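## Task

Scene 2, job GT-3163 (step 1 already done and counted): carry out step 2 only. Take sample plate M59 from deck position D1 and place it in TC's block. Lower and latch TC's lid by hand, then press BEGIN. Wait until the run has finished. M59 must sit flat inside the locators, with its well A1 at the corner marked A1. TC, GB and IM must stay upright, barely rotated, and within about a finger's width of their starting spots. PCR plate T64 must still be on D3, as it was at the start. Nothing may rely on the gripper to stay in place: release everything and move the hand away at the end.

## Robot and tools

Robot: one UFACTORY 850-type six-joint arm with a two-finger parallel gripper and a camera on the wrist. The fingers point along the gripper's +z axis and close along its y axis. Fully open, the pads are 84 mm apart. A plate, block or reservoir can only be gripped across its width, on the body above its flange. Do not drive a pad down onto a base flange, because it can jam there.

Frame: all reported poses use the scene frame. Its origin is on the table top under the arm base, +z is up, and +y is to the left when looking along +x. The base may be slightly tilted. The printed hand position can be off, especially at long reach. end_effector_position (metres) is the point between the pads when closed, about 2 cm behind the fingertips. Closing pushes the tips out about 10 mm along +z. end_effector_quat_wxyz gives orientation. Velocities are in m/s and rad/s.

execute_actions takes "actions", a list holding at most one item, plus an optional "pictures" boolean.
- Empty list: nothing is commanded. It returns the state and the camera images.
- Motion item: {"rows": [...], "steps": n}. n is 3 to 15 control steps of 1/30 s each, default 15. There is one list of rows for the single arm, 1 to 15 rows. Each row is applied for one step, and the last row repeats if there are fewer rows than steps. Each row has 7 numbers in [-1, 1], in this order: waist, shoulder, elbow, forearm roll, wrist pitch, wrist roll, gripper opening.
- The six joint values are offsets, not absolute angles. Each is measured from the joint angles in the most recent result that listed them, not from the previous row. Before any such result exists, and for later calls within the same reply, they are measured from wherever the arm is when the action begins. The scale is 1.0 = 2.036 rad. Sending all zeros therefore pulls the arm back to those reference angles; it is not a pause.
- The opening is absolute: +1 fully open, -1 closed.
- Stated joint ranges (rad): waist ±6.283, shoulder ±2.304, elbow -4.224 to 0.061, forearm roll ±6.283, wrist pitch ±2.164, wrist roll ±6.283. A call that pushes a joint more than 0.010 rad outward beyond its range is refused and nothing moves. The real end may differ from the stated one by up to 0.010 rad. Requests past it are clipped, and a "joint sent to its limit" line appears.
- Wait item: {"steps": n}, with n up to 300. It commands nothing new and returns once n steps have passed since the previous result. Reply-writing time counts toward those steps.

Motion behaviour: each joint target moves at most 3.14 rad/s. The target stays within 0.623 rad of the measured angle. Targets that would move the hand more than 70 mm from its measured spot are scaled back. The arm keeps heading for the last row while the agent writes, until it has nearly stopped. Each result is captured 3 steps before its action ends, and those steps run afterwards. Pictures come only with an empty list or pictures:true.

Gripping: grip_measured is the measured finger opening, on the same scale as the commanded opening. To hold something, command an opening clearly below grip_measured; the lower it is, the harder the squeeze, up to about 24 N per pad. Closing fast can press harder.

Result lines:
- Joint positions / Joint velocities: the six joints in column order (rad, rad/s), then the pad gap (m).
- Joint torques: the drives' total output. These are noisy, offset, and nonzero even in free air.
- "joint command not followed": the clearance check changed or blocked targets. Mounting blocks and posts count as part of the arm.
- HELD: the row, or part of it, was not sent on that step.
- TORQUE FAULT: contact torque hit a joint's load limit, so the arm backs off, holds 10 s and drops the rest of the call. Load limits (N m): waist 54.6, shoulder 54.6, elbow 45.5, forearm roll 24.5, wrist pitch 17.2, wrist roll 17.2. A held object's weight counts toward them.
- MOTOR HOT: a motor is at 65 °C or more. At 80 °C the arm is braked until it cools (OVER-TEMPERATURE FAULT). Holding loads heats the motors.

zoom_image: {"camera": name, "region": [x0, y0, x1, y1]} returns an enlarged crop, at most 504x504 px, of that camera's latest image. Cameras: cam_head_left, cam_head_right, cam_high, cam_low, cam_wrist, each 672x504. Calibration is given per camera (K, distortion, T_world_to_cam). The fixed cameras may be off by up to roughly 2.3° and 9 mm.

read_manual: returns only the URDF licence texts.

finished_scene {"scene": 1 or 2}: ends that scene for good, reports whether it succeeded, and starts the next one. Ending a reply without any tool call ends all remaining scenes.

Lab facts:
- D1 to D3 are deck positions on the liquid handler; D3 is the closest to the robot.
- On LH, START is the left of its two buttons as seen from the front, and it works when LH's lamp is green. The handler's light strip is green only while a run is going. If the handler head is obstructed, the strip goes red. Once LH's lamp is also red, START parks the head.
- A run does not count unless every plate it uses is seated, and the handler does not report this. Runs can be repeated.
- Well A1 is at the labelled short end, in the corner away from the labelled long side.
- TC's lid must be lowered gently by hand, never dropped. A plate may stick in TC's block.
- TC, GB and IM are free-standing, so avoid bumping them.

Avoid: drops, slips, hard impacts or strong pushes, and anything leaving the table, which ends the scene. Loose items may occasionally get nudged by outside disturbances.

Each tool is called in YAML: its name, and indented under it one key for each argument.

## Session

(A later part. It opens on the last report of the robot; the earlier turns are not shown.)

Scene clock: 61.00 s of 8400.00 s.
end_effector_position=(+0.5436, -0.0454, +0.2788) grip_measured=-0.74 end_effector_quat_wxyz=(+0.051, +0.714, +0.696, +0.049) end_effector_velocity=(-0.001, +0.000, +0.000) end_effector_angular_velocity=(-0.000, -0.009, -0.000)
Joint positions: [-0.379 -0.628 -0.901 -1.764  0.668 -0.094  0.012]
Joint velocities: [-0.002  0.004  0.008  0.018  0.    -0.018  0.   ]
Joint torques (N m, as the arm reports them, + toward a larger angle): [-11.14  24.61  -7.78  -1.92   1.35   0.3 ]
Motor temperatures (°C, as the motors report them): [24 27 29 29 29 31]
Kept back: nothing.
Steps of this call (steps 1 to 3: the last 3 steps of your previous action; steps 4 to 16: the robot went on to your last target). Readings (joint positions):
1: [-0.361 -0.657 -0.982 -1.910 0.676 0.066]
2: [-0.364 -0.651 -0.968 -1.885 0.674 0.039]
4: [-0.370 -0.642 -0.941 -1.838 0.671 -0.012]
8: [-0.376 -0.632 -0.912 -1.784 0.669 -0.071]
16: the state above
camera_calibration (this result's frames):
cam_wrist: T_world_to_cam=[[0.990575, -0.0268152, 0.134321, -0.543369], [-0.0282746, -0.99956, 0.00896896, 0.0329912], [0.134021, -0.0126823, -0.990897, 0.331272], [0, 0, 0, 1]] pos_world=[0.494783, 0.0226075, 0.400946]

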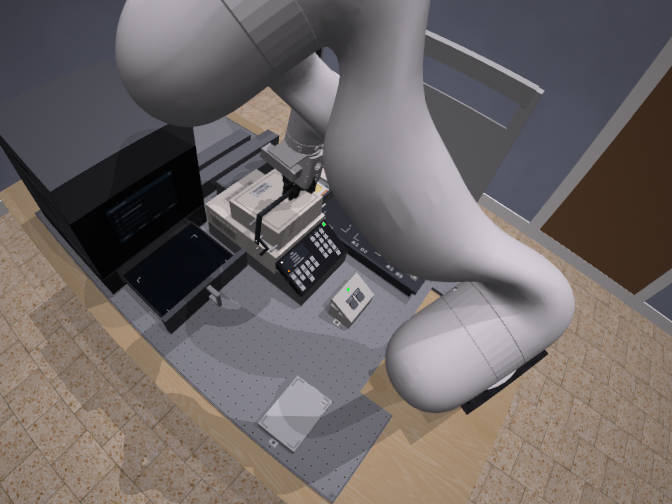

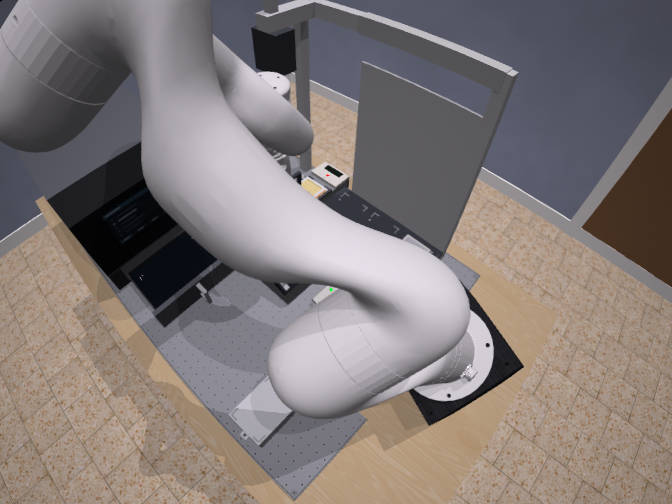

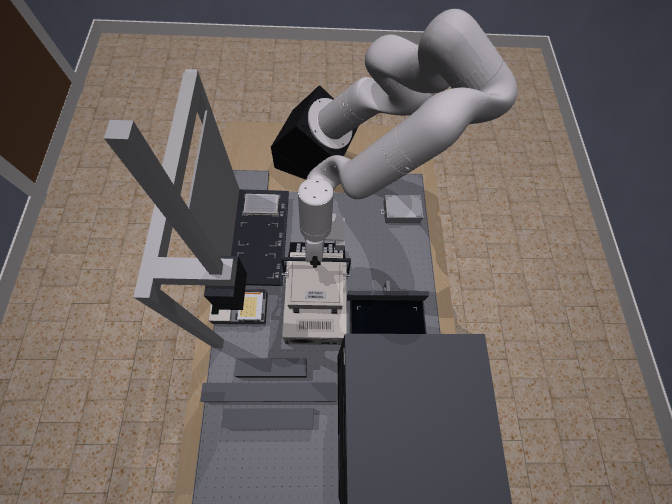

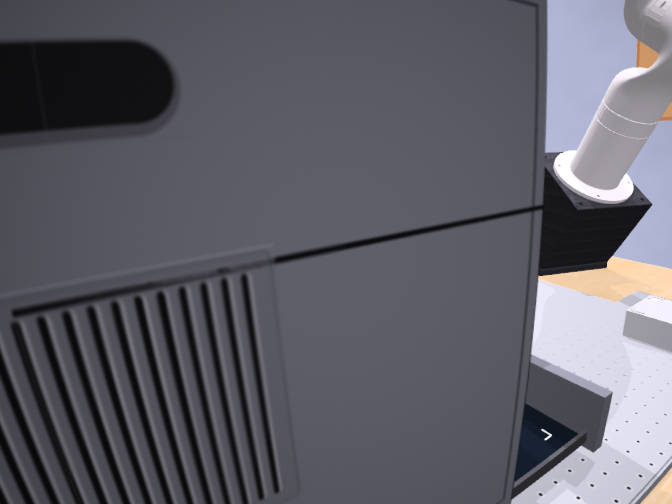

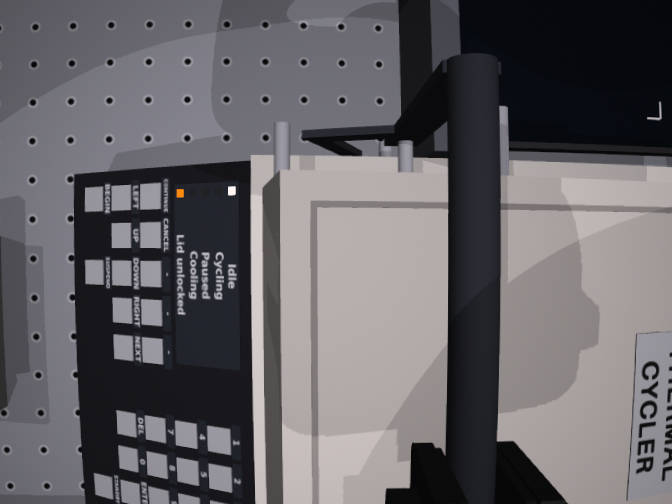

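execute_actions:
  actions:
    - {"rows":[[-0.0007,0.0007,0.0030,0.0071,0.0004,-0.0076,-1],[-0.0017,0.0019,0.0075,0.0170,0.0009,-0.0181,-1],[-0.0031,0.0035,0.0137,0.0308,0.0018,-0.0328,-1],[-0.0046,0.0052,0.0206,0.0465,0.0030,-0.0495,-1],[-0.0063,0.0069,0.0284,0.0641,0.0048,-0.0683,-1],[-0.0079,0.0084,0.0360,0.0817,0.0070,-0.0870,-1],[-0.0095,0.0097,0.0435,0.0993,0.0096,-0.1057,-1],[-0.0110,0.0108,0.0509,0.1168,0.0126,-0.1244,-1],[-0.0125,0.0116,0.0582,0.1343,0.0159,-0.1430,-1],[-0.0139,0.0123,0.0654,0.1517,0.0197,-0.1616,-1],[-0.0152,0.0127,0.0717,0.1671,0.0233,-0.1781,-1],[-0.0163,0.0128,0.0771,0.1806,0.0267,-0.1925,-1],[-0.0170,0.0129,0.0809,0.1902,0.0293,-0.2028,-1],[-0.0174,0.0129,0.0832,0.1960,0.0310,-0.2090,-1]],"steps":15}

execute_actions:
  actions:
    - {"steps":18}
  pictures: true

zoom_image:
  camera: "cam_head_left"
  region: [220, 180, 340, 300]

Scene clock: 62.33 s of 8400.00 s.
end_effector_position=(+0.5303, -0.0445, +0.2761) grip_measured=-0.74 end_effector_quat_wxyz=(+0.077, +0.712, +0.693, +0.079) end_effector_velocity=(-0.066, +0.003, -0.017) end_effector_angular_velocity=(+0.005, -0.400, -0.010)
Joint positions: [-0.397 -0.611 -0.82  -1.577  0.687 -0.292  0.012]
Joint velocities: [-0.083  0.059  0.393  0.925  0.143 -0.978  0.   ]
Joint torques (N m, as the arm reports them, + toward a larger angle): [-8.18 24.54 -6.42 -1.84  2.99  0.13]
Motor temperatures (°C, as the motors report them): [24 27 29 29 29 31]
Steps of this call (steps 1 to 15: the robot went on to your last target; steps 16 to 28: nothing new was sent; steps 29 to 40: the first 12 steps of this action). Readings (joint positions):
29: [-0.379 -0.628 -0.900 -1.762 0.669 -0.096]
30: [-0.379 -0.628 -0.900 -1.760 0.669 -0.098]
32: [-0.380 -0.627 -0.896 -1.751 0.669 -0.108]
36: [-0.387 -0.620 -0.868 -1.688 0.673 -0.175]
40: the state above

Scene clock: 62.93 s of 8400.00 s.
end_effector_position=(+0.5162, -0.0444, +0.2725) grip_measured=-0.74 end_effector_quat_wxyz=(+0.112, +0.707, +0.689, +0.110) end_effector_velocity=(-0.001, -0.001, -0.000) end_effector_angular_velocity=(-0.003, -0.005, -0.001)
Joint positions: [-0.414 -0.602 -0.733 -1.366  0.732 -0.518  0.012]
Joint velocities: [-0.001  0.001  0.004  0.011  0.001 -0.012  0.   ]
Joint torques (N m, as the arm reports them, + toward a larger angle): [-7.36 25.3  -6.95 -3.04  2.03  0.05]
Motor temperatures (°C, as the motors report them): [24 27 29 29 29 31]
Kept back: nothing.
Steps of this call (steps 1 to 3: the last 3 steps of your previous action; steps 4 to 18: the robot went on to your last target). Readings (joint positions):
1: [-0.400 -0.610 -0.807 -1.546 0.692 -0.326]
2: [-0.402 -0.608 -0.794 -1.515 0.698 -0.359]
4: [-0.407 -0.606 -0.770 -1.457 0.710 -0.420]
8: [-0.412 -0.603 -0.743 -1.392 0.726 -0.490]
18: the state above
camera_calibration (this result's frames):
cam_wrist: T_world_to_cam=[[0.951932, -0.0252707, 0.305265, -0.541931], [-0.0287669, -0.999562, 0.00695953, 0.0341246], [0.304955, -0.0154065, -0.952242, 0.229817], [0, 0, 0, 1]] pos_world=[0.446779, 0.0239553, 0.384036]

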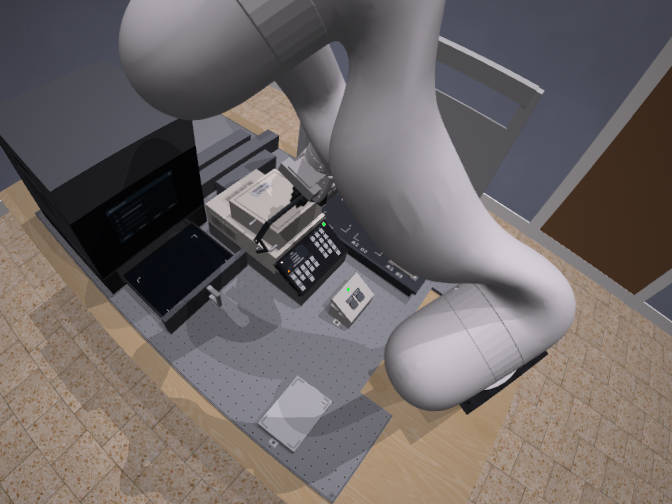

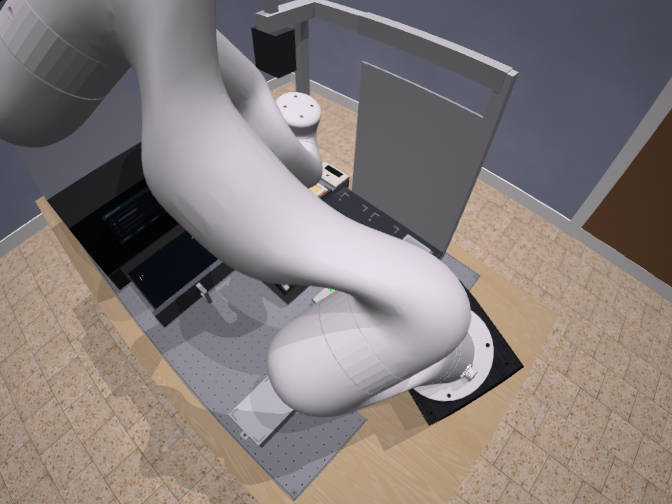

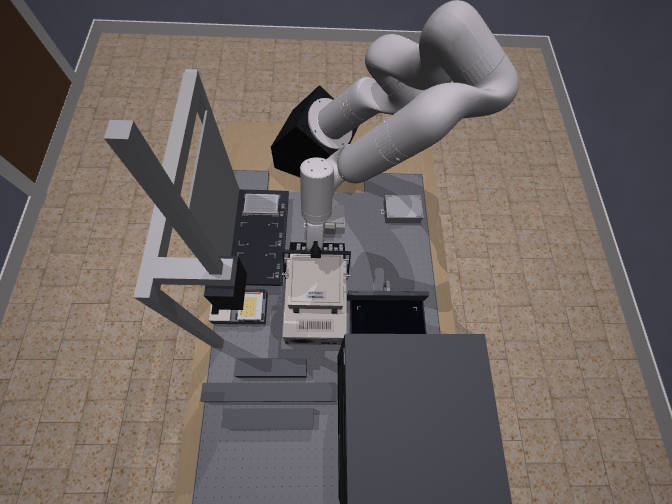

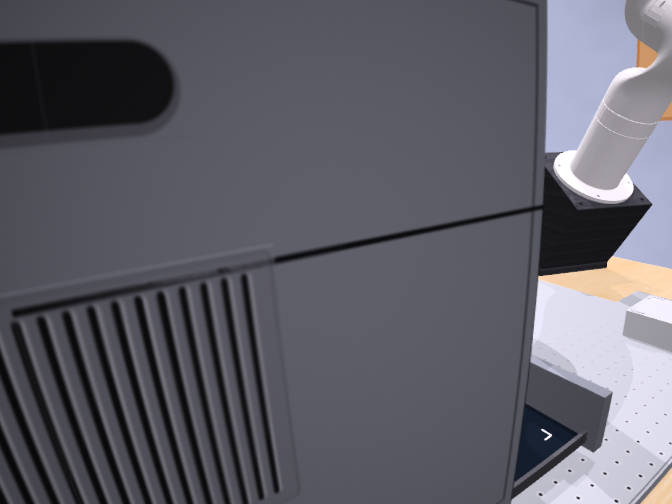

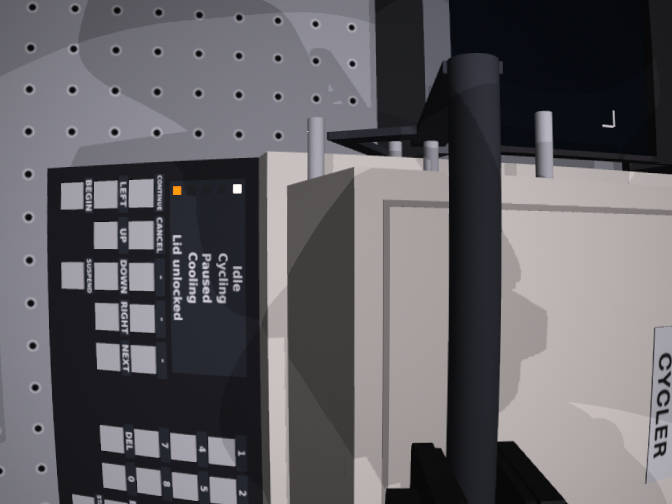

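Region (220, 180, 340, 300) of cam_head_left's 672x504 image, scaled by 4.200, with more detail than that image has.

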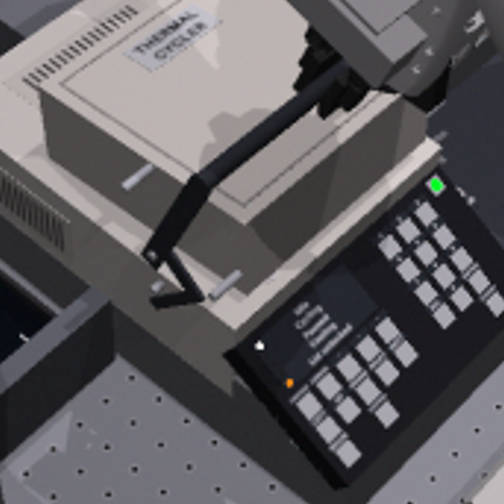

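execute_actions:
  actions:
    - {"rows":[[-0.0006,0.0,0.0029,0.0056,0.0013,-0.0062,-1],[-0.0013,-0.0002,0.0065,0.0139,0.0043,-0.0154,-1],[-0.0022,-0.0006,0.0115,0.0254,0.0087,-0.0280,-1],[-0.0032,-0.0012,0.0171,0.0382,0.0139,-0.0421,-1],[-0.0043,-0.0022,0.0232,0.0523,0.0201,-0.0577,-1],[-0.0053,-0.0035,0.0291,0.0660,0.0266,-0.0728,-1],[-0.0062,-0.0050,0.0349,0.0793,0.0335,-0.0877,-1],[-0.0070,-0.0067,0.0405,0.0922,0.0407,-0.1021,-1],[-0.0077,-0.0087,0.0459,0.1047,0.0483,-0.1161,-1],[-0.0084,-0.0110,0.0511,0.1169,0.0562,-0.1298,-1],[-0.0090,-0.0132,0.0556,0.1274,0.0635,-0.1417,-1],[-0.0094,-0.0153,0.0595,0.1363,0.0702,-0.1518,-1],[-0.0096,-0.0169,0.0621,0.1425,0.0750,-0.1589,-1],[-0.0098,-0.0179,0.0637,0.1462,0.0780,-0.1631,-1]],"steps":15}

execute_actions:
  actions:
    - {"steps":18}
  pictures: true

zoom_image:
  camera: "cam_head_left"
  region: [220, 180, 340, 300]

Scene clock: 64.83 s of 8400.00 s.
end_effector_position=(+0.5028, -0.0440, +0.2658) grip_measured=-0.74 end_effector_quat_wxyz=(+0.137, +0.703, +0.684, +0.137) end_effector_velocity=(-0.052, +0.004, -0.035) end_effector_angular_velocity=(+0.007, -0.385, +0.003)
Joint positions: [-0.425 -0.614 -0.667 -1.215  0.798 -0.684  0.012]
Joint velocities: [-0.039 -0.095  0.285  0.709  0.39  -0.774  0.   ]
Joint torques (N m, as the arm reports them, + toward a larger angle): [-11.84  26.11  -2.97  -2.49   1.5    0.15]
Motor temperatures (°C, as the motors report them): [24 27 29 29 29 31]
Steps of this call (steps 1 to 15: the robot went on to your last target; steps 16 to 45: nothing new was sent; steps 46 to 57: the first 12 steps of this action). Readings (joint positions):
46: [-0.414 -0.602 -0.732 -1.365 0.732 -0.520]
47: [-0.414 -0.602 -0.732 -1.364 0.732 -0.521]
49: [-0.415 -0.602 -0.728 -1.355 0.735 -0.530]
53: [-0.419 -0.605 -0.705 -1.303 0.755 -0.588]
57: the state above

Scene clock: 65.43 s of 8400.00 s.
end_effector_position=(+0.4894, -0.0434, +0.2584) grip_measured=-0.74 end_effector_quat_wxyz=(+0.167, +0.696, +0.679, +0.164) end_effector_velocity=(-0.002, -0.001, -0.001) end_effector_angular_velocity=(-0.003, -0.000, -0.003)
Joint positions: [-0.434 -0.638 -0.603 -1.07   0.892 -0.849  0.012]
Joint velocities: [-0.001 -0.002  0.005  0.008  0.001 -0.009 -0.   ]
Joint torques (N m, as the arm reports them, + toward a larger angle): [-21.31  28.39   0.61  -2.48  -1.23   0.18]
Motor temperatures (°C, as the motors report them): [24 27 29 29 29 31]
Kept back: nothing.
Steps of this call (steps 1 to 3: the last 3 steps of your previous action; steps 4 to 18: the robot went on to your last target). Readings (joint positions):
1: [-0.427 -0.617 -0.658 -1.191 0.811 -0.710]
2: [-0.428 -0.621 -0.649 -1.169 0.825 -0.736]
4: [-0.430 -0.628 -0.631 -1.129 0.852 -0.781]
8: [-0.432 -0.635 -0.612 -1.086 0.882 -0.829]
18: the state above
camera_calibration (this result's frames):
cam_wrist: T_world_to_cam=[[0.892461, -0.0233504, 0.45052, -0.520509], [-0.0291645, -0.999557, 0.00596658, 0.0348434], [0.450181, -0.0184641, -0.892747, 0.137988], [0, 0, 0, 1]] pos_world=[0.403431, 0.0252216, 0.35748]

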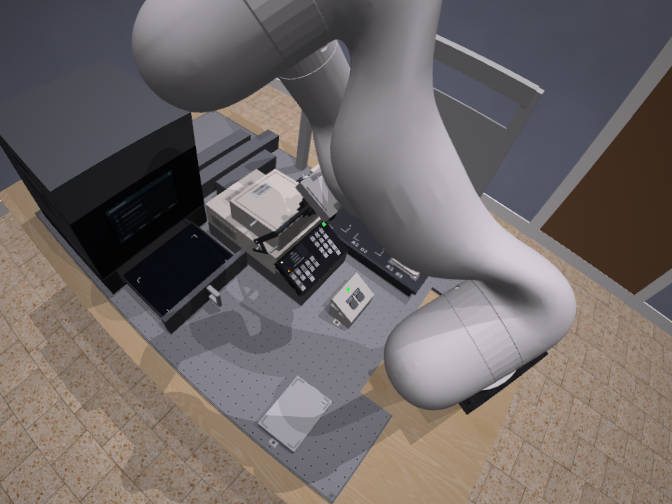

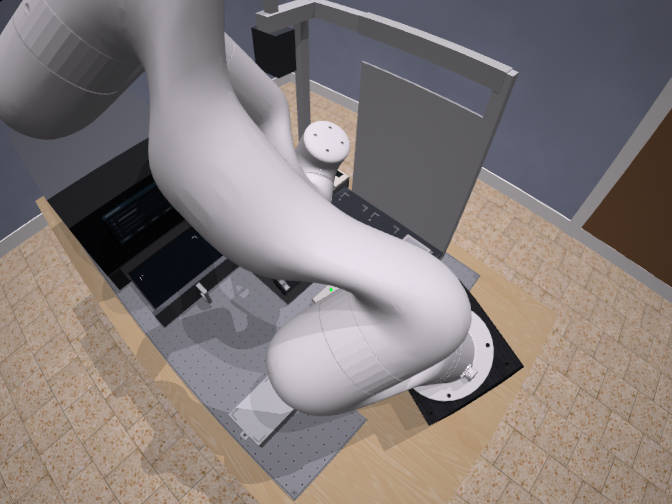

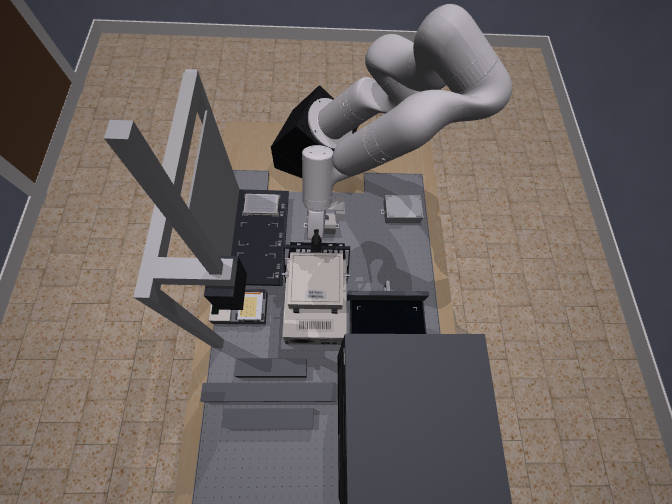

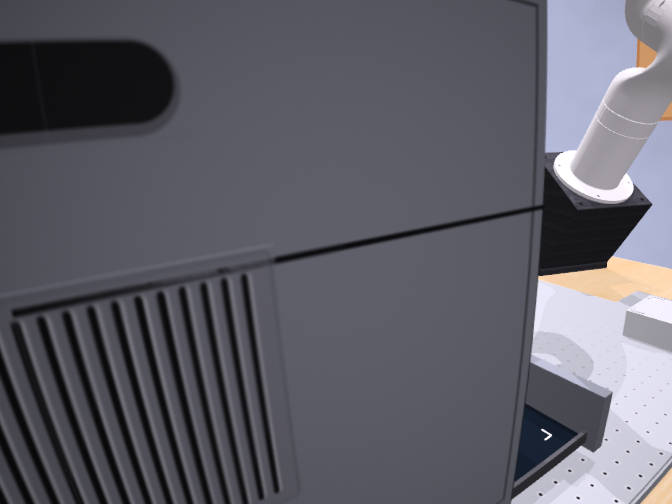

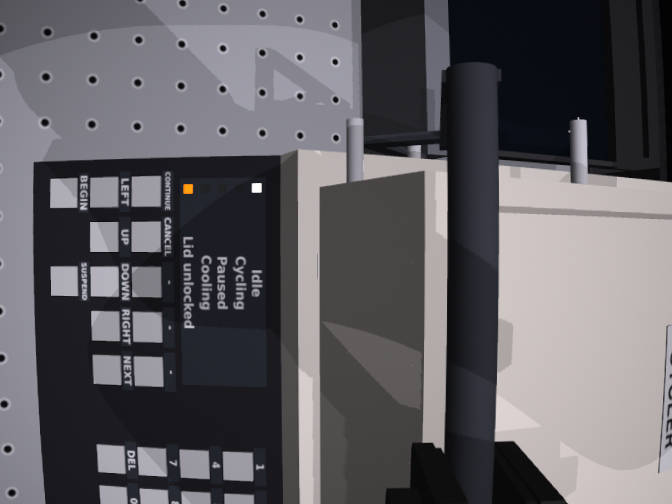

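Region (220, 180, 340, 300) of cam_head_left's 672x504 image, scaled by 4.200, with more detail than that image has.

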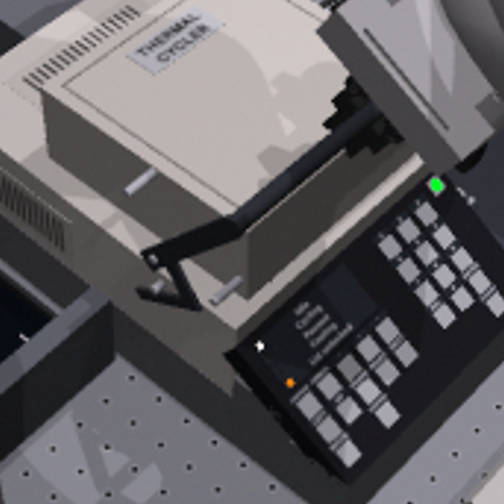

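zoom_image:
  camera: "cam_wrist"
  region: [280, 40, 560, 300]

zoom_image:
  camera: "cam_wrist"
  region: [340, 380, 600, 504]

zoom_image:
  camera: "cam_head_left"
  region: [240, 215, 300, 275]

Region (280, 40, 560, 300) of cam_wrist's 672x504 image, scaled by 1.800, with more detail than that image has; it fills the top 468 rows of this view, and the rest is white.

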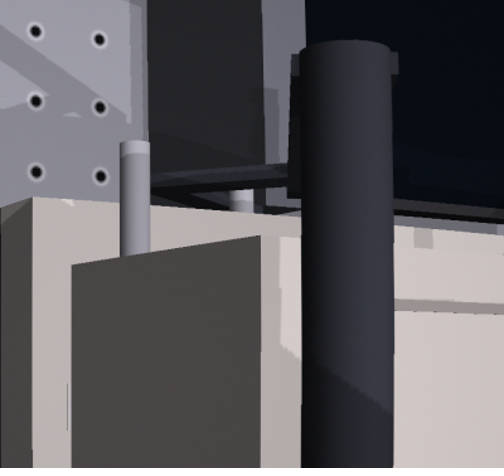

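Region (340, 380, 600, 504) of cam_wrist's 672x504 image, scaled by 1.938, with more detail than that image has; it fills the top 240 rows of this view, and the rest is white.

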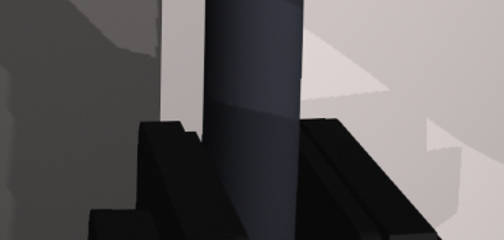

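Region (240, 215, 300, 275) of cam_head_left's 672x504 image, scaled by 8.400, with more detail than that image has.

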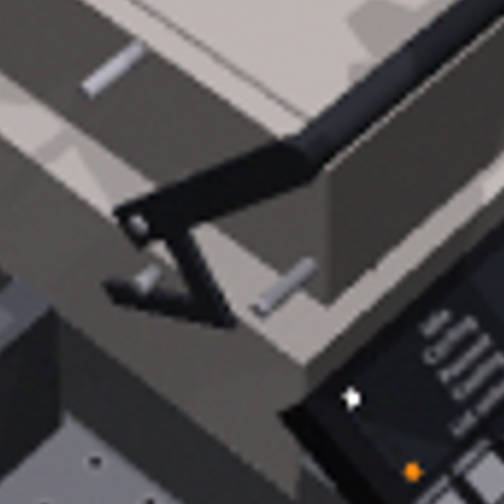

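execute_actions:
  actions:
    - {"rows":[[0.0004,-0.0005,-0.0003,0.0010,-0.0004,-0.0006,-1],[0.0008,-0.0010,-0.0007,0.0016,-0.0003,-0.0008,-1],[0.0013,-0.0016,-0.0011,0.0023,-0.0002,-0.0010,-1],[0.0018,-0.0022,-0.0015,0.0030,-0.0001,-0.0013,-0.95],[0.0023,-0.0029,-0.0019,0.0037,0.0,-0.0015,-0.9],[0.0029,-0.0036,-0.0024,0.0045,0.0002,-0.0018,-0.85],[0.0034,-0.0043,-0.0028,0.0052,0.0003,-0.0021,-0.8],[0.0040,-0.0050,-0.0033,0.0060,0.0004,-0.0023,-0.76],[0.0046,-0.0057,-0.0037,0.0067,0.0005,-0.0026,-0.75],[0.0051,-0.0064,-0.0042,0.0075,0.0007,-0.0029,-0.75],[0.0057,-0.0071,-0.0047,0.0082,0.0008,-0.0031,-0.75],[0.0062,-0.0078,-0.0051,0.0090,0.0009,-0.0034,-0.75],[0.0067,-0.0084,-0.0055,0.0097,0.0010,-0.0037,-0.75],[0.0072,-0.0090,-0.0059,0.0103,0.0011,-0.0039,-0.75]],"steps":15}

execute_actions:
  actions:
    - {"steps":14}
  pictures: true

zoom_image:
  camera: "cam_head_left"
  region: [220, 180, 340, 300]

Scene clock: 69.73 s of 8400.00 s.
end_effector_position=(+0.4878, -0.0442, +0.2539) grip_measured=-0.74 end_effector_quat_wxyz=(+0.166, +0.698, +0.678, +0.161) end_effector_velocity=(+0.004, -0.000, -0.019) end_effector_angular_velocity=(+0.000, +0.011, -0.004)
Joint positions: [-0.428 -0.647 -0.605 -1.06   0.889 -0.854  0.012]
Joint velocities: [ 0.034 -0.043 -0.022  0.041  0.002 -0.015  0.   ]
Joint torques (N m, as the arm reports them, + toward a larger angle): [-11.54  26.82 -15.17   2.81   1.04  -0.16]
Motor temperatures (°C, as the motors report them): [24 27 29 29 29 31]
Steps of this call (steps 1 to 15: the robot went on to your last target; steps 16 to 90: nothing new was sent; then 0.90 s passed at rest; steps 91 to 102: the first 12 steps of this action). Readings (joint positions):
91: [-0.434 -0.639 -0.603 -1.068 0.891 -0.850]
92: [-0.434 -0.639 -0.603 -1.068 0.891 -0.850]
94: [-0.433 -0.639 -0.603 -1.068 0.891 -0.851]
98: [-0.431 -0.642 -0.603 -1.065 0.890 -0.852]
102: the state above

Scene clock: 70.20 s of 8400.00 s.
end_effector_position=(+0.4930, -0.0445, +0.2514) grip_measured=-0.74 end_effector_quat_wxyz=(+0.168, +0.696, +0.679, +0.163) end_effector_velocity=(+0.001, +0.001, -0.000) end_effector_angular_velocity=(+0.001, -0.003, +0.002)
Joint positions: [-0.419 -0.656 -0.615 -1.049  0.893 -0.857  0.012]
Joint velocities: [ 0.002 -0.002 -0.002  0.002  0.004 -0.001  0.   ]
Joint torques (N m, as the arm reports them, + toward a larger angle): [ -8.97  21.87 -13.96   1.48   1.61   0.05]
Motor temperatures (°C, as the motors report them): [24 27 29 29 29 31]
Kept back: nothing.
Steps of this call (steps 1 to 3: the last 3 steps of your previous action; steps 4 to 14: the robot went on to your last target). Readings (joint positions):
1: [-0.426 -0.649 -0.606 -1.059 0.889 -0.854]
2: [-0.425 -0.650 -0.607 -1.057 0.889 -0.855]
4: [-0.423 -0.653 -0.610 -1.054 0.890 -0.856]
8: [-0.421 -0.655 -0.614 -1.050 0.892 -0.857]
14: the state above
camera_calibration (this result's frames):
cam_wrist: T_world_to_cam=[[0.892631, -0.0238147, 0.450159, -0.520579], [-0.031006, -0.999482, 0.00860723, 0.0341885], [0.449721, -0.0216407, -0.892907, 0.130235], [0, 0, 0, 1]] pos_world=[0.407175, 0.0245918, 0.350337]

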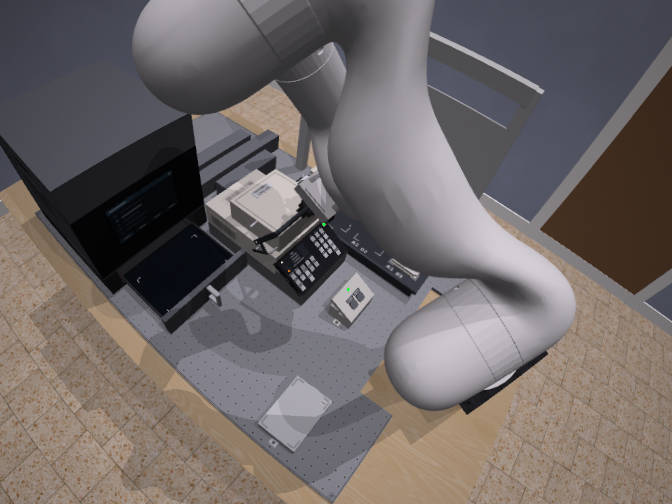

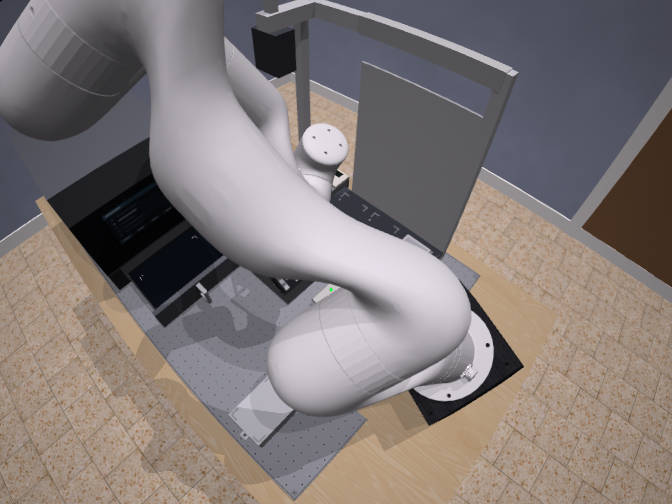

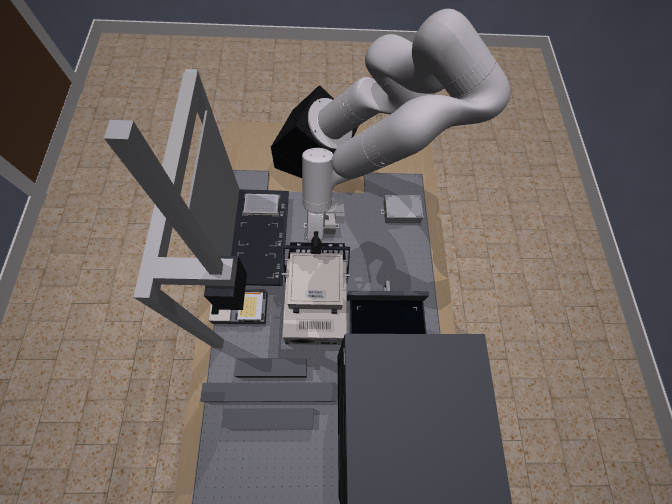

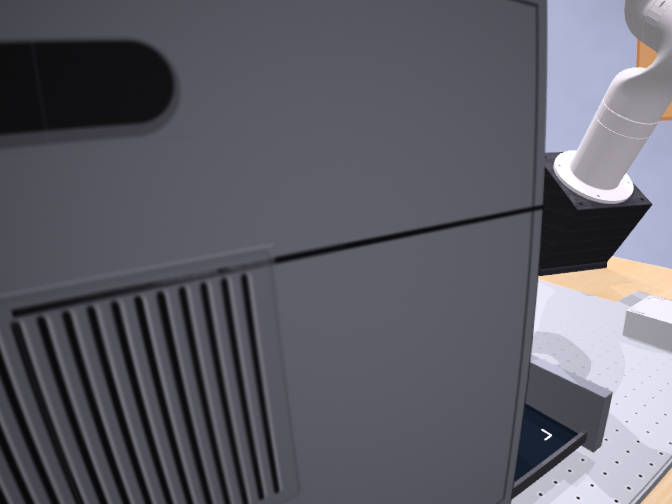

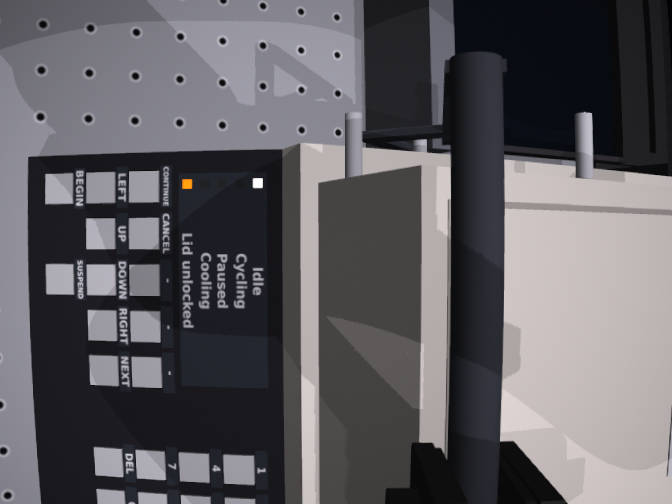

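Region (220, 180, 340, 300) of cam_head_left's 672x504 image, scaled by 4.200, with more detail than that image has.

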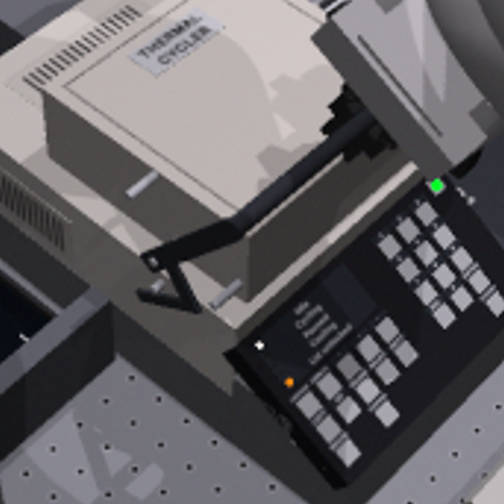

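zoom_image:
  camera: "cam_wrist"
  region: [430, 40, 530, 140]

zoom_image:
  camera: "cam_wrist"
  region: [430, 380, 530, 480]

zoom_image:
  camera: "cam_wrist"
  region: [430, 200, 530, 300]

Region (430, 40, 530, 140) of cam_wrist's 672x504 image, scaled by 5.040, with more detail than that image has.

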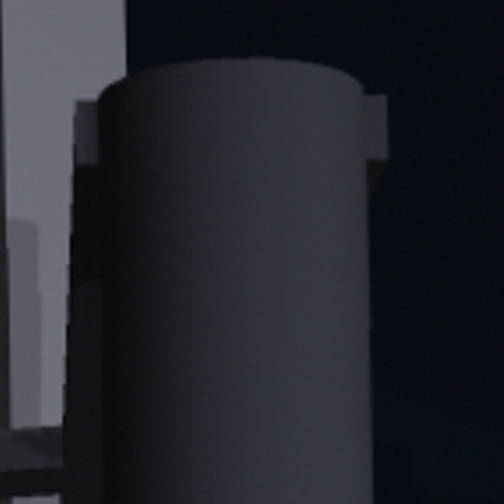

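Region (430, 380, 530, 480) of cam_wrist's 672x504 image, scaled by 5.040, with more detail than that image has.

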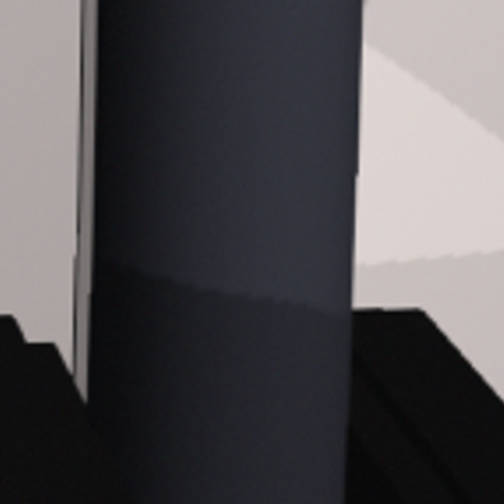

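Region (430, 200, 530, 300) of cam_wrist's 672x504 image, scaled by 5.040, with more detail than that image has.

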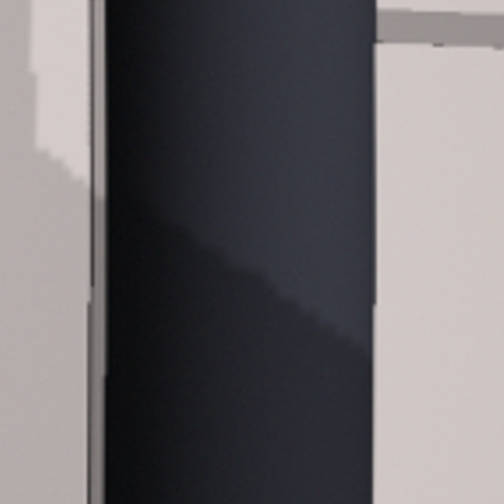

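execute_actions:
  actions:
    - {"rows":[[-0.0002,-0.0013,0.0015,0.0036,0.0036,-0.0039,-0.77],[-0.0002,-0.0031,0.0038,0.0094,0.0088,-0.0103,-0.77],[-0.0003,-0.0058,0.0070,0.0174,0.0161,-0.0192,-0.77],[-0.0003,-0.0090,0.0106,0.0263,0.0246,-0.0290,-0.77],[-0.0002,-0.0129,0.0144,0.0361,0.0343,-0.0397,-0.77],[0.0,-0.0170,0.0180,0.0455,0.0443,-0.0502,-0.77],[0.0003,-0.0213,0.0214,0.0545,0.0546,-0.0603,-0.77],[0.0006,-0.0258,0.0247,0.0633,0.0651,-0.0700,-0.77],[0.0010,-0.0306,0.0278,0.0717,0.0758,-0.0794,-0.77],[0.0015,-0.0356,0.0306,0.0798,0.0867,-0.0885,-0.77],[0.0020,-0.0403,0.0331,0.0867,0.0966,-0.0964,-0.77],[0.0026,-0.0445,0.0351,0.0926,0.1054,-0.1030,-0.77],[0.0030,-0.0476,0.0364,0.0966,0.1118,-0.1076,-0.77],[0.0032,-0.0495,0.0372,0.0990,0.1157,-0.1103,-0.77]],"steps":15}

execute_actions:
  actions:
    - {"steps":18}
  pictures: true

zoom_image:
  camera: "cam_head_left"
  region: [220, 180, 340, 300]

zoom_image:
  camera: "cam_wrist"
  region: [430, 200, 530, 300]

Scene clock: 72.70 s of 8400.00 s.
end_effector_position=(+0.4835, -0.0436, +0.2420) grip_measured=-0.74 end_effector_quat_wxyz=(+0.193, +0.690, +0.671, +0.190) end_effector_velocity=(-0.047, +0.004, -0.049) end_effector_angular_velocity=(+0.004, -0.360, -0.005)
Joint positions: [-0.418 -0.7   -0.574 -0.943  1.002 -0.974  0.012]
Joint velocities: [ 0.02  -0.245  0.183  0.47   0.556 -0.523  0.   ]
Joint torques (N m, as the arm reports them, + toward a larger angle): [ -4.73  24.44 -12.99  -1.18   3.01   0.13]
Motor temperatures (°C, as the motors report them): [24 27 29 29 30 31]
Steps of this call (steps 1 to 30: the robot went on to your last target; steps 31 to 63: nothing new was sent; steps 64 to 75: the first 12 steps of this action). Readings (joint positions):
64: [-0.419 -0.657 -0.615 -1.049 0.895 -0.858]
65: [-0.419 -0.657 -0.615 -1.048 0.895 -0.858]
67: [-0.419 -0.659 -0.613 -1.042 0.901 -0.865]
71: [-0.420 -0.673 -0.598 -1.003 0.938 -0.907]
75: the state above

Scene clock: 73.30 s of 8400.00 s.
end_effector_position=(+0.4755, -0.0437, +0.2334) grip_measured=-0.74 end_effector_quat_wxyz=(+0.222, +0.680, +0.664, +0.217) end_effector_velocity=(-0.001, +0.000, -0.001) end_effector_angular_velocity=(-0.001, -0.002, -0.000)
Joint positions: [-0.413 -0.757 -0.54  -0.848  1.13  -1.081  0.012]
Joint velocities: [ 0.001 -0.003  0.002  0.005  0.006 -0.006 -0.   ]
Joint torques (N m, as the arm reports them, + toward a larger angle): [-12.68  23.58  -6.52  -1.08   0.93  -0.08]
Motor temperatures (°C, as the motors report them): [24 27 29 29 30 31]
Kept back: nothing.
Steps of this call (steps 1 to 3: the last 3 steps of your previous action; steps 4 to 18: the robot went on to your last target). Readings (joint positions):
1: [-0.418 -0.709 -0.568 -0.927 1.021 -0.992]
2: [-0.417 -0.717 -0.562 -0.912 1.040 -1.008]
4: [-0.415 -0.733 -0.553 -0.886 1.075 -1.037]
8: [-0.413 -0.750 -0.544 -0.859 1.114 -1.068]
18: the state above
camera_calibration (this result's frames):
cam_wrist: T_world_to_cam=[[0.810293, -0.0212968, 0.585638, -0.489229], [-0.0309818, -0.999499, 0.00651978, 0.0350473], [0.585206, -0.0234271, -0.810546, 0.038321], [0, 0, 0, 1]] pos_world=[0.375079, 0.0255085, 0.317344]

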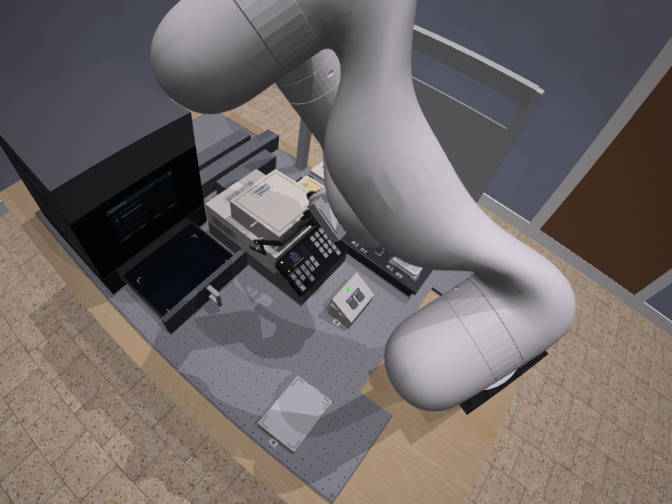

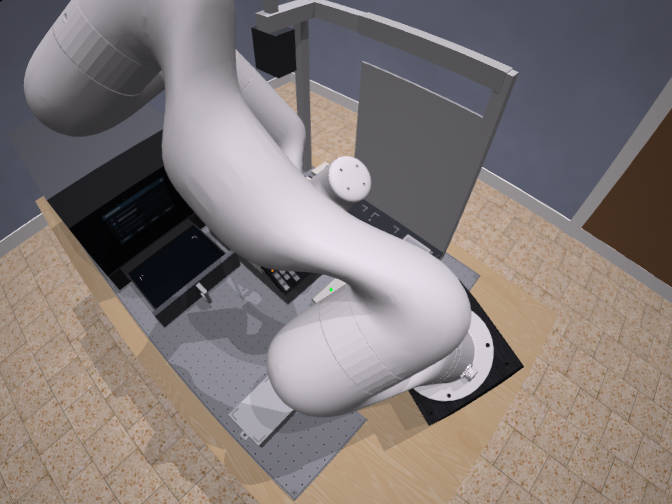

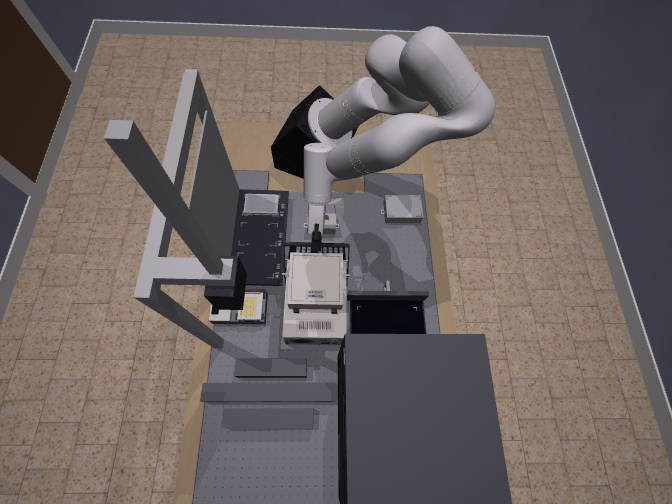

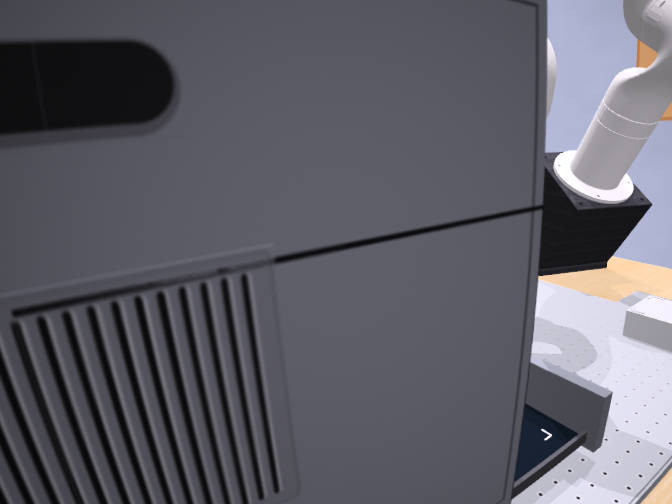

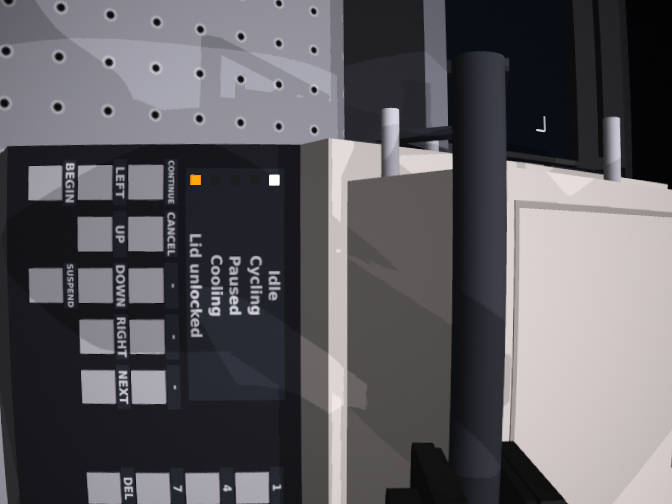

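Region (220, 180, 340, 300) of cam_head_left's 672x504 image, scaled by 4.200, with more detail than that image has.

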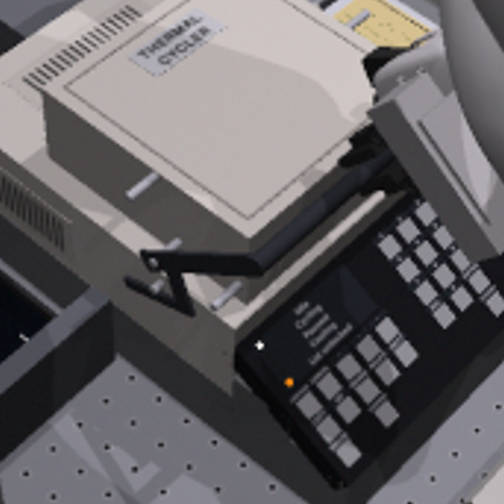

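Region (430, 200, 530, 300) of cam_wrist's 672x504 image, scaled by 5.040, with more detail than that image has.

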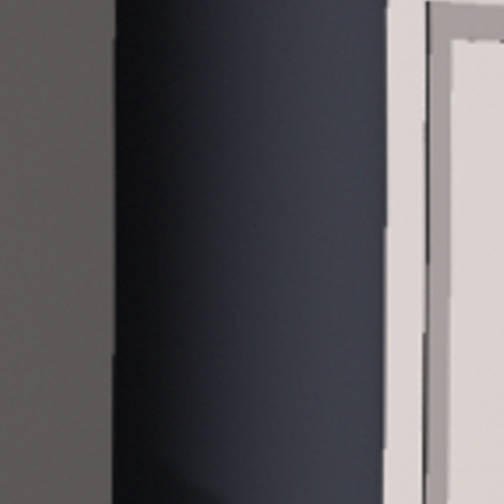

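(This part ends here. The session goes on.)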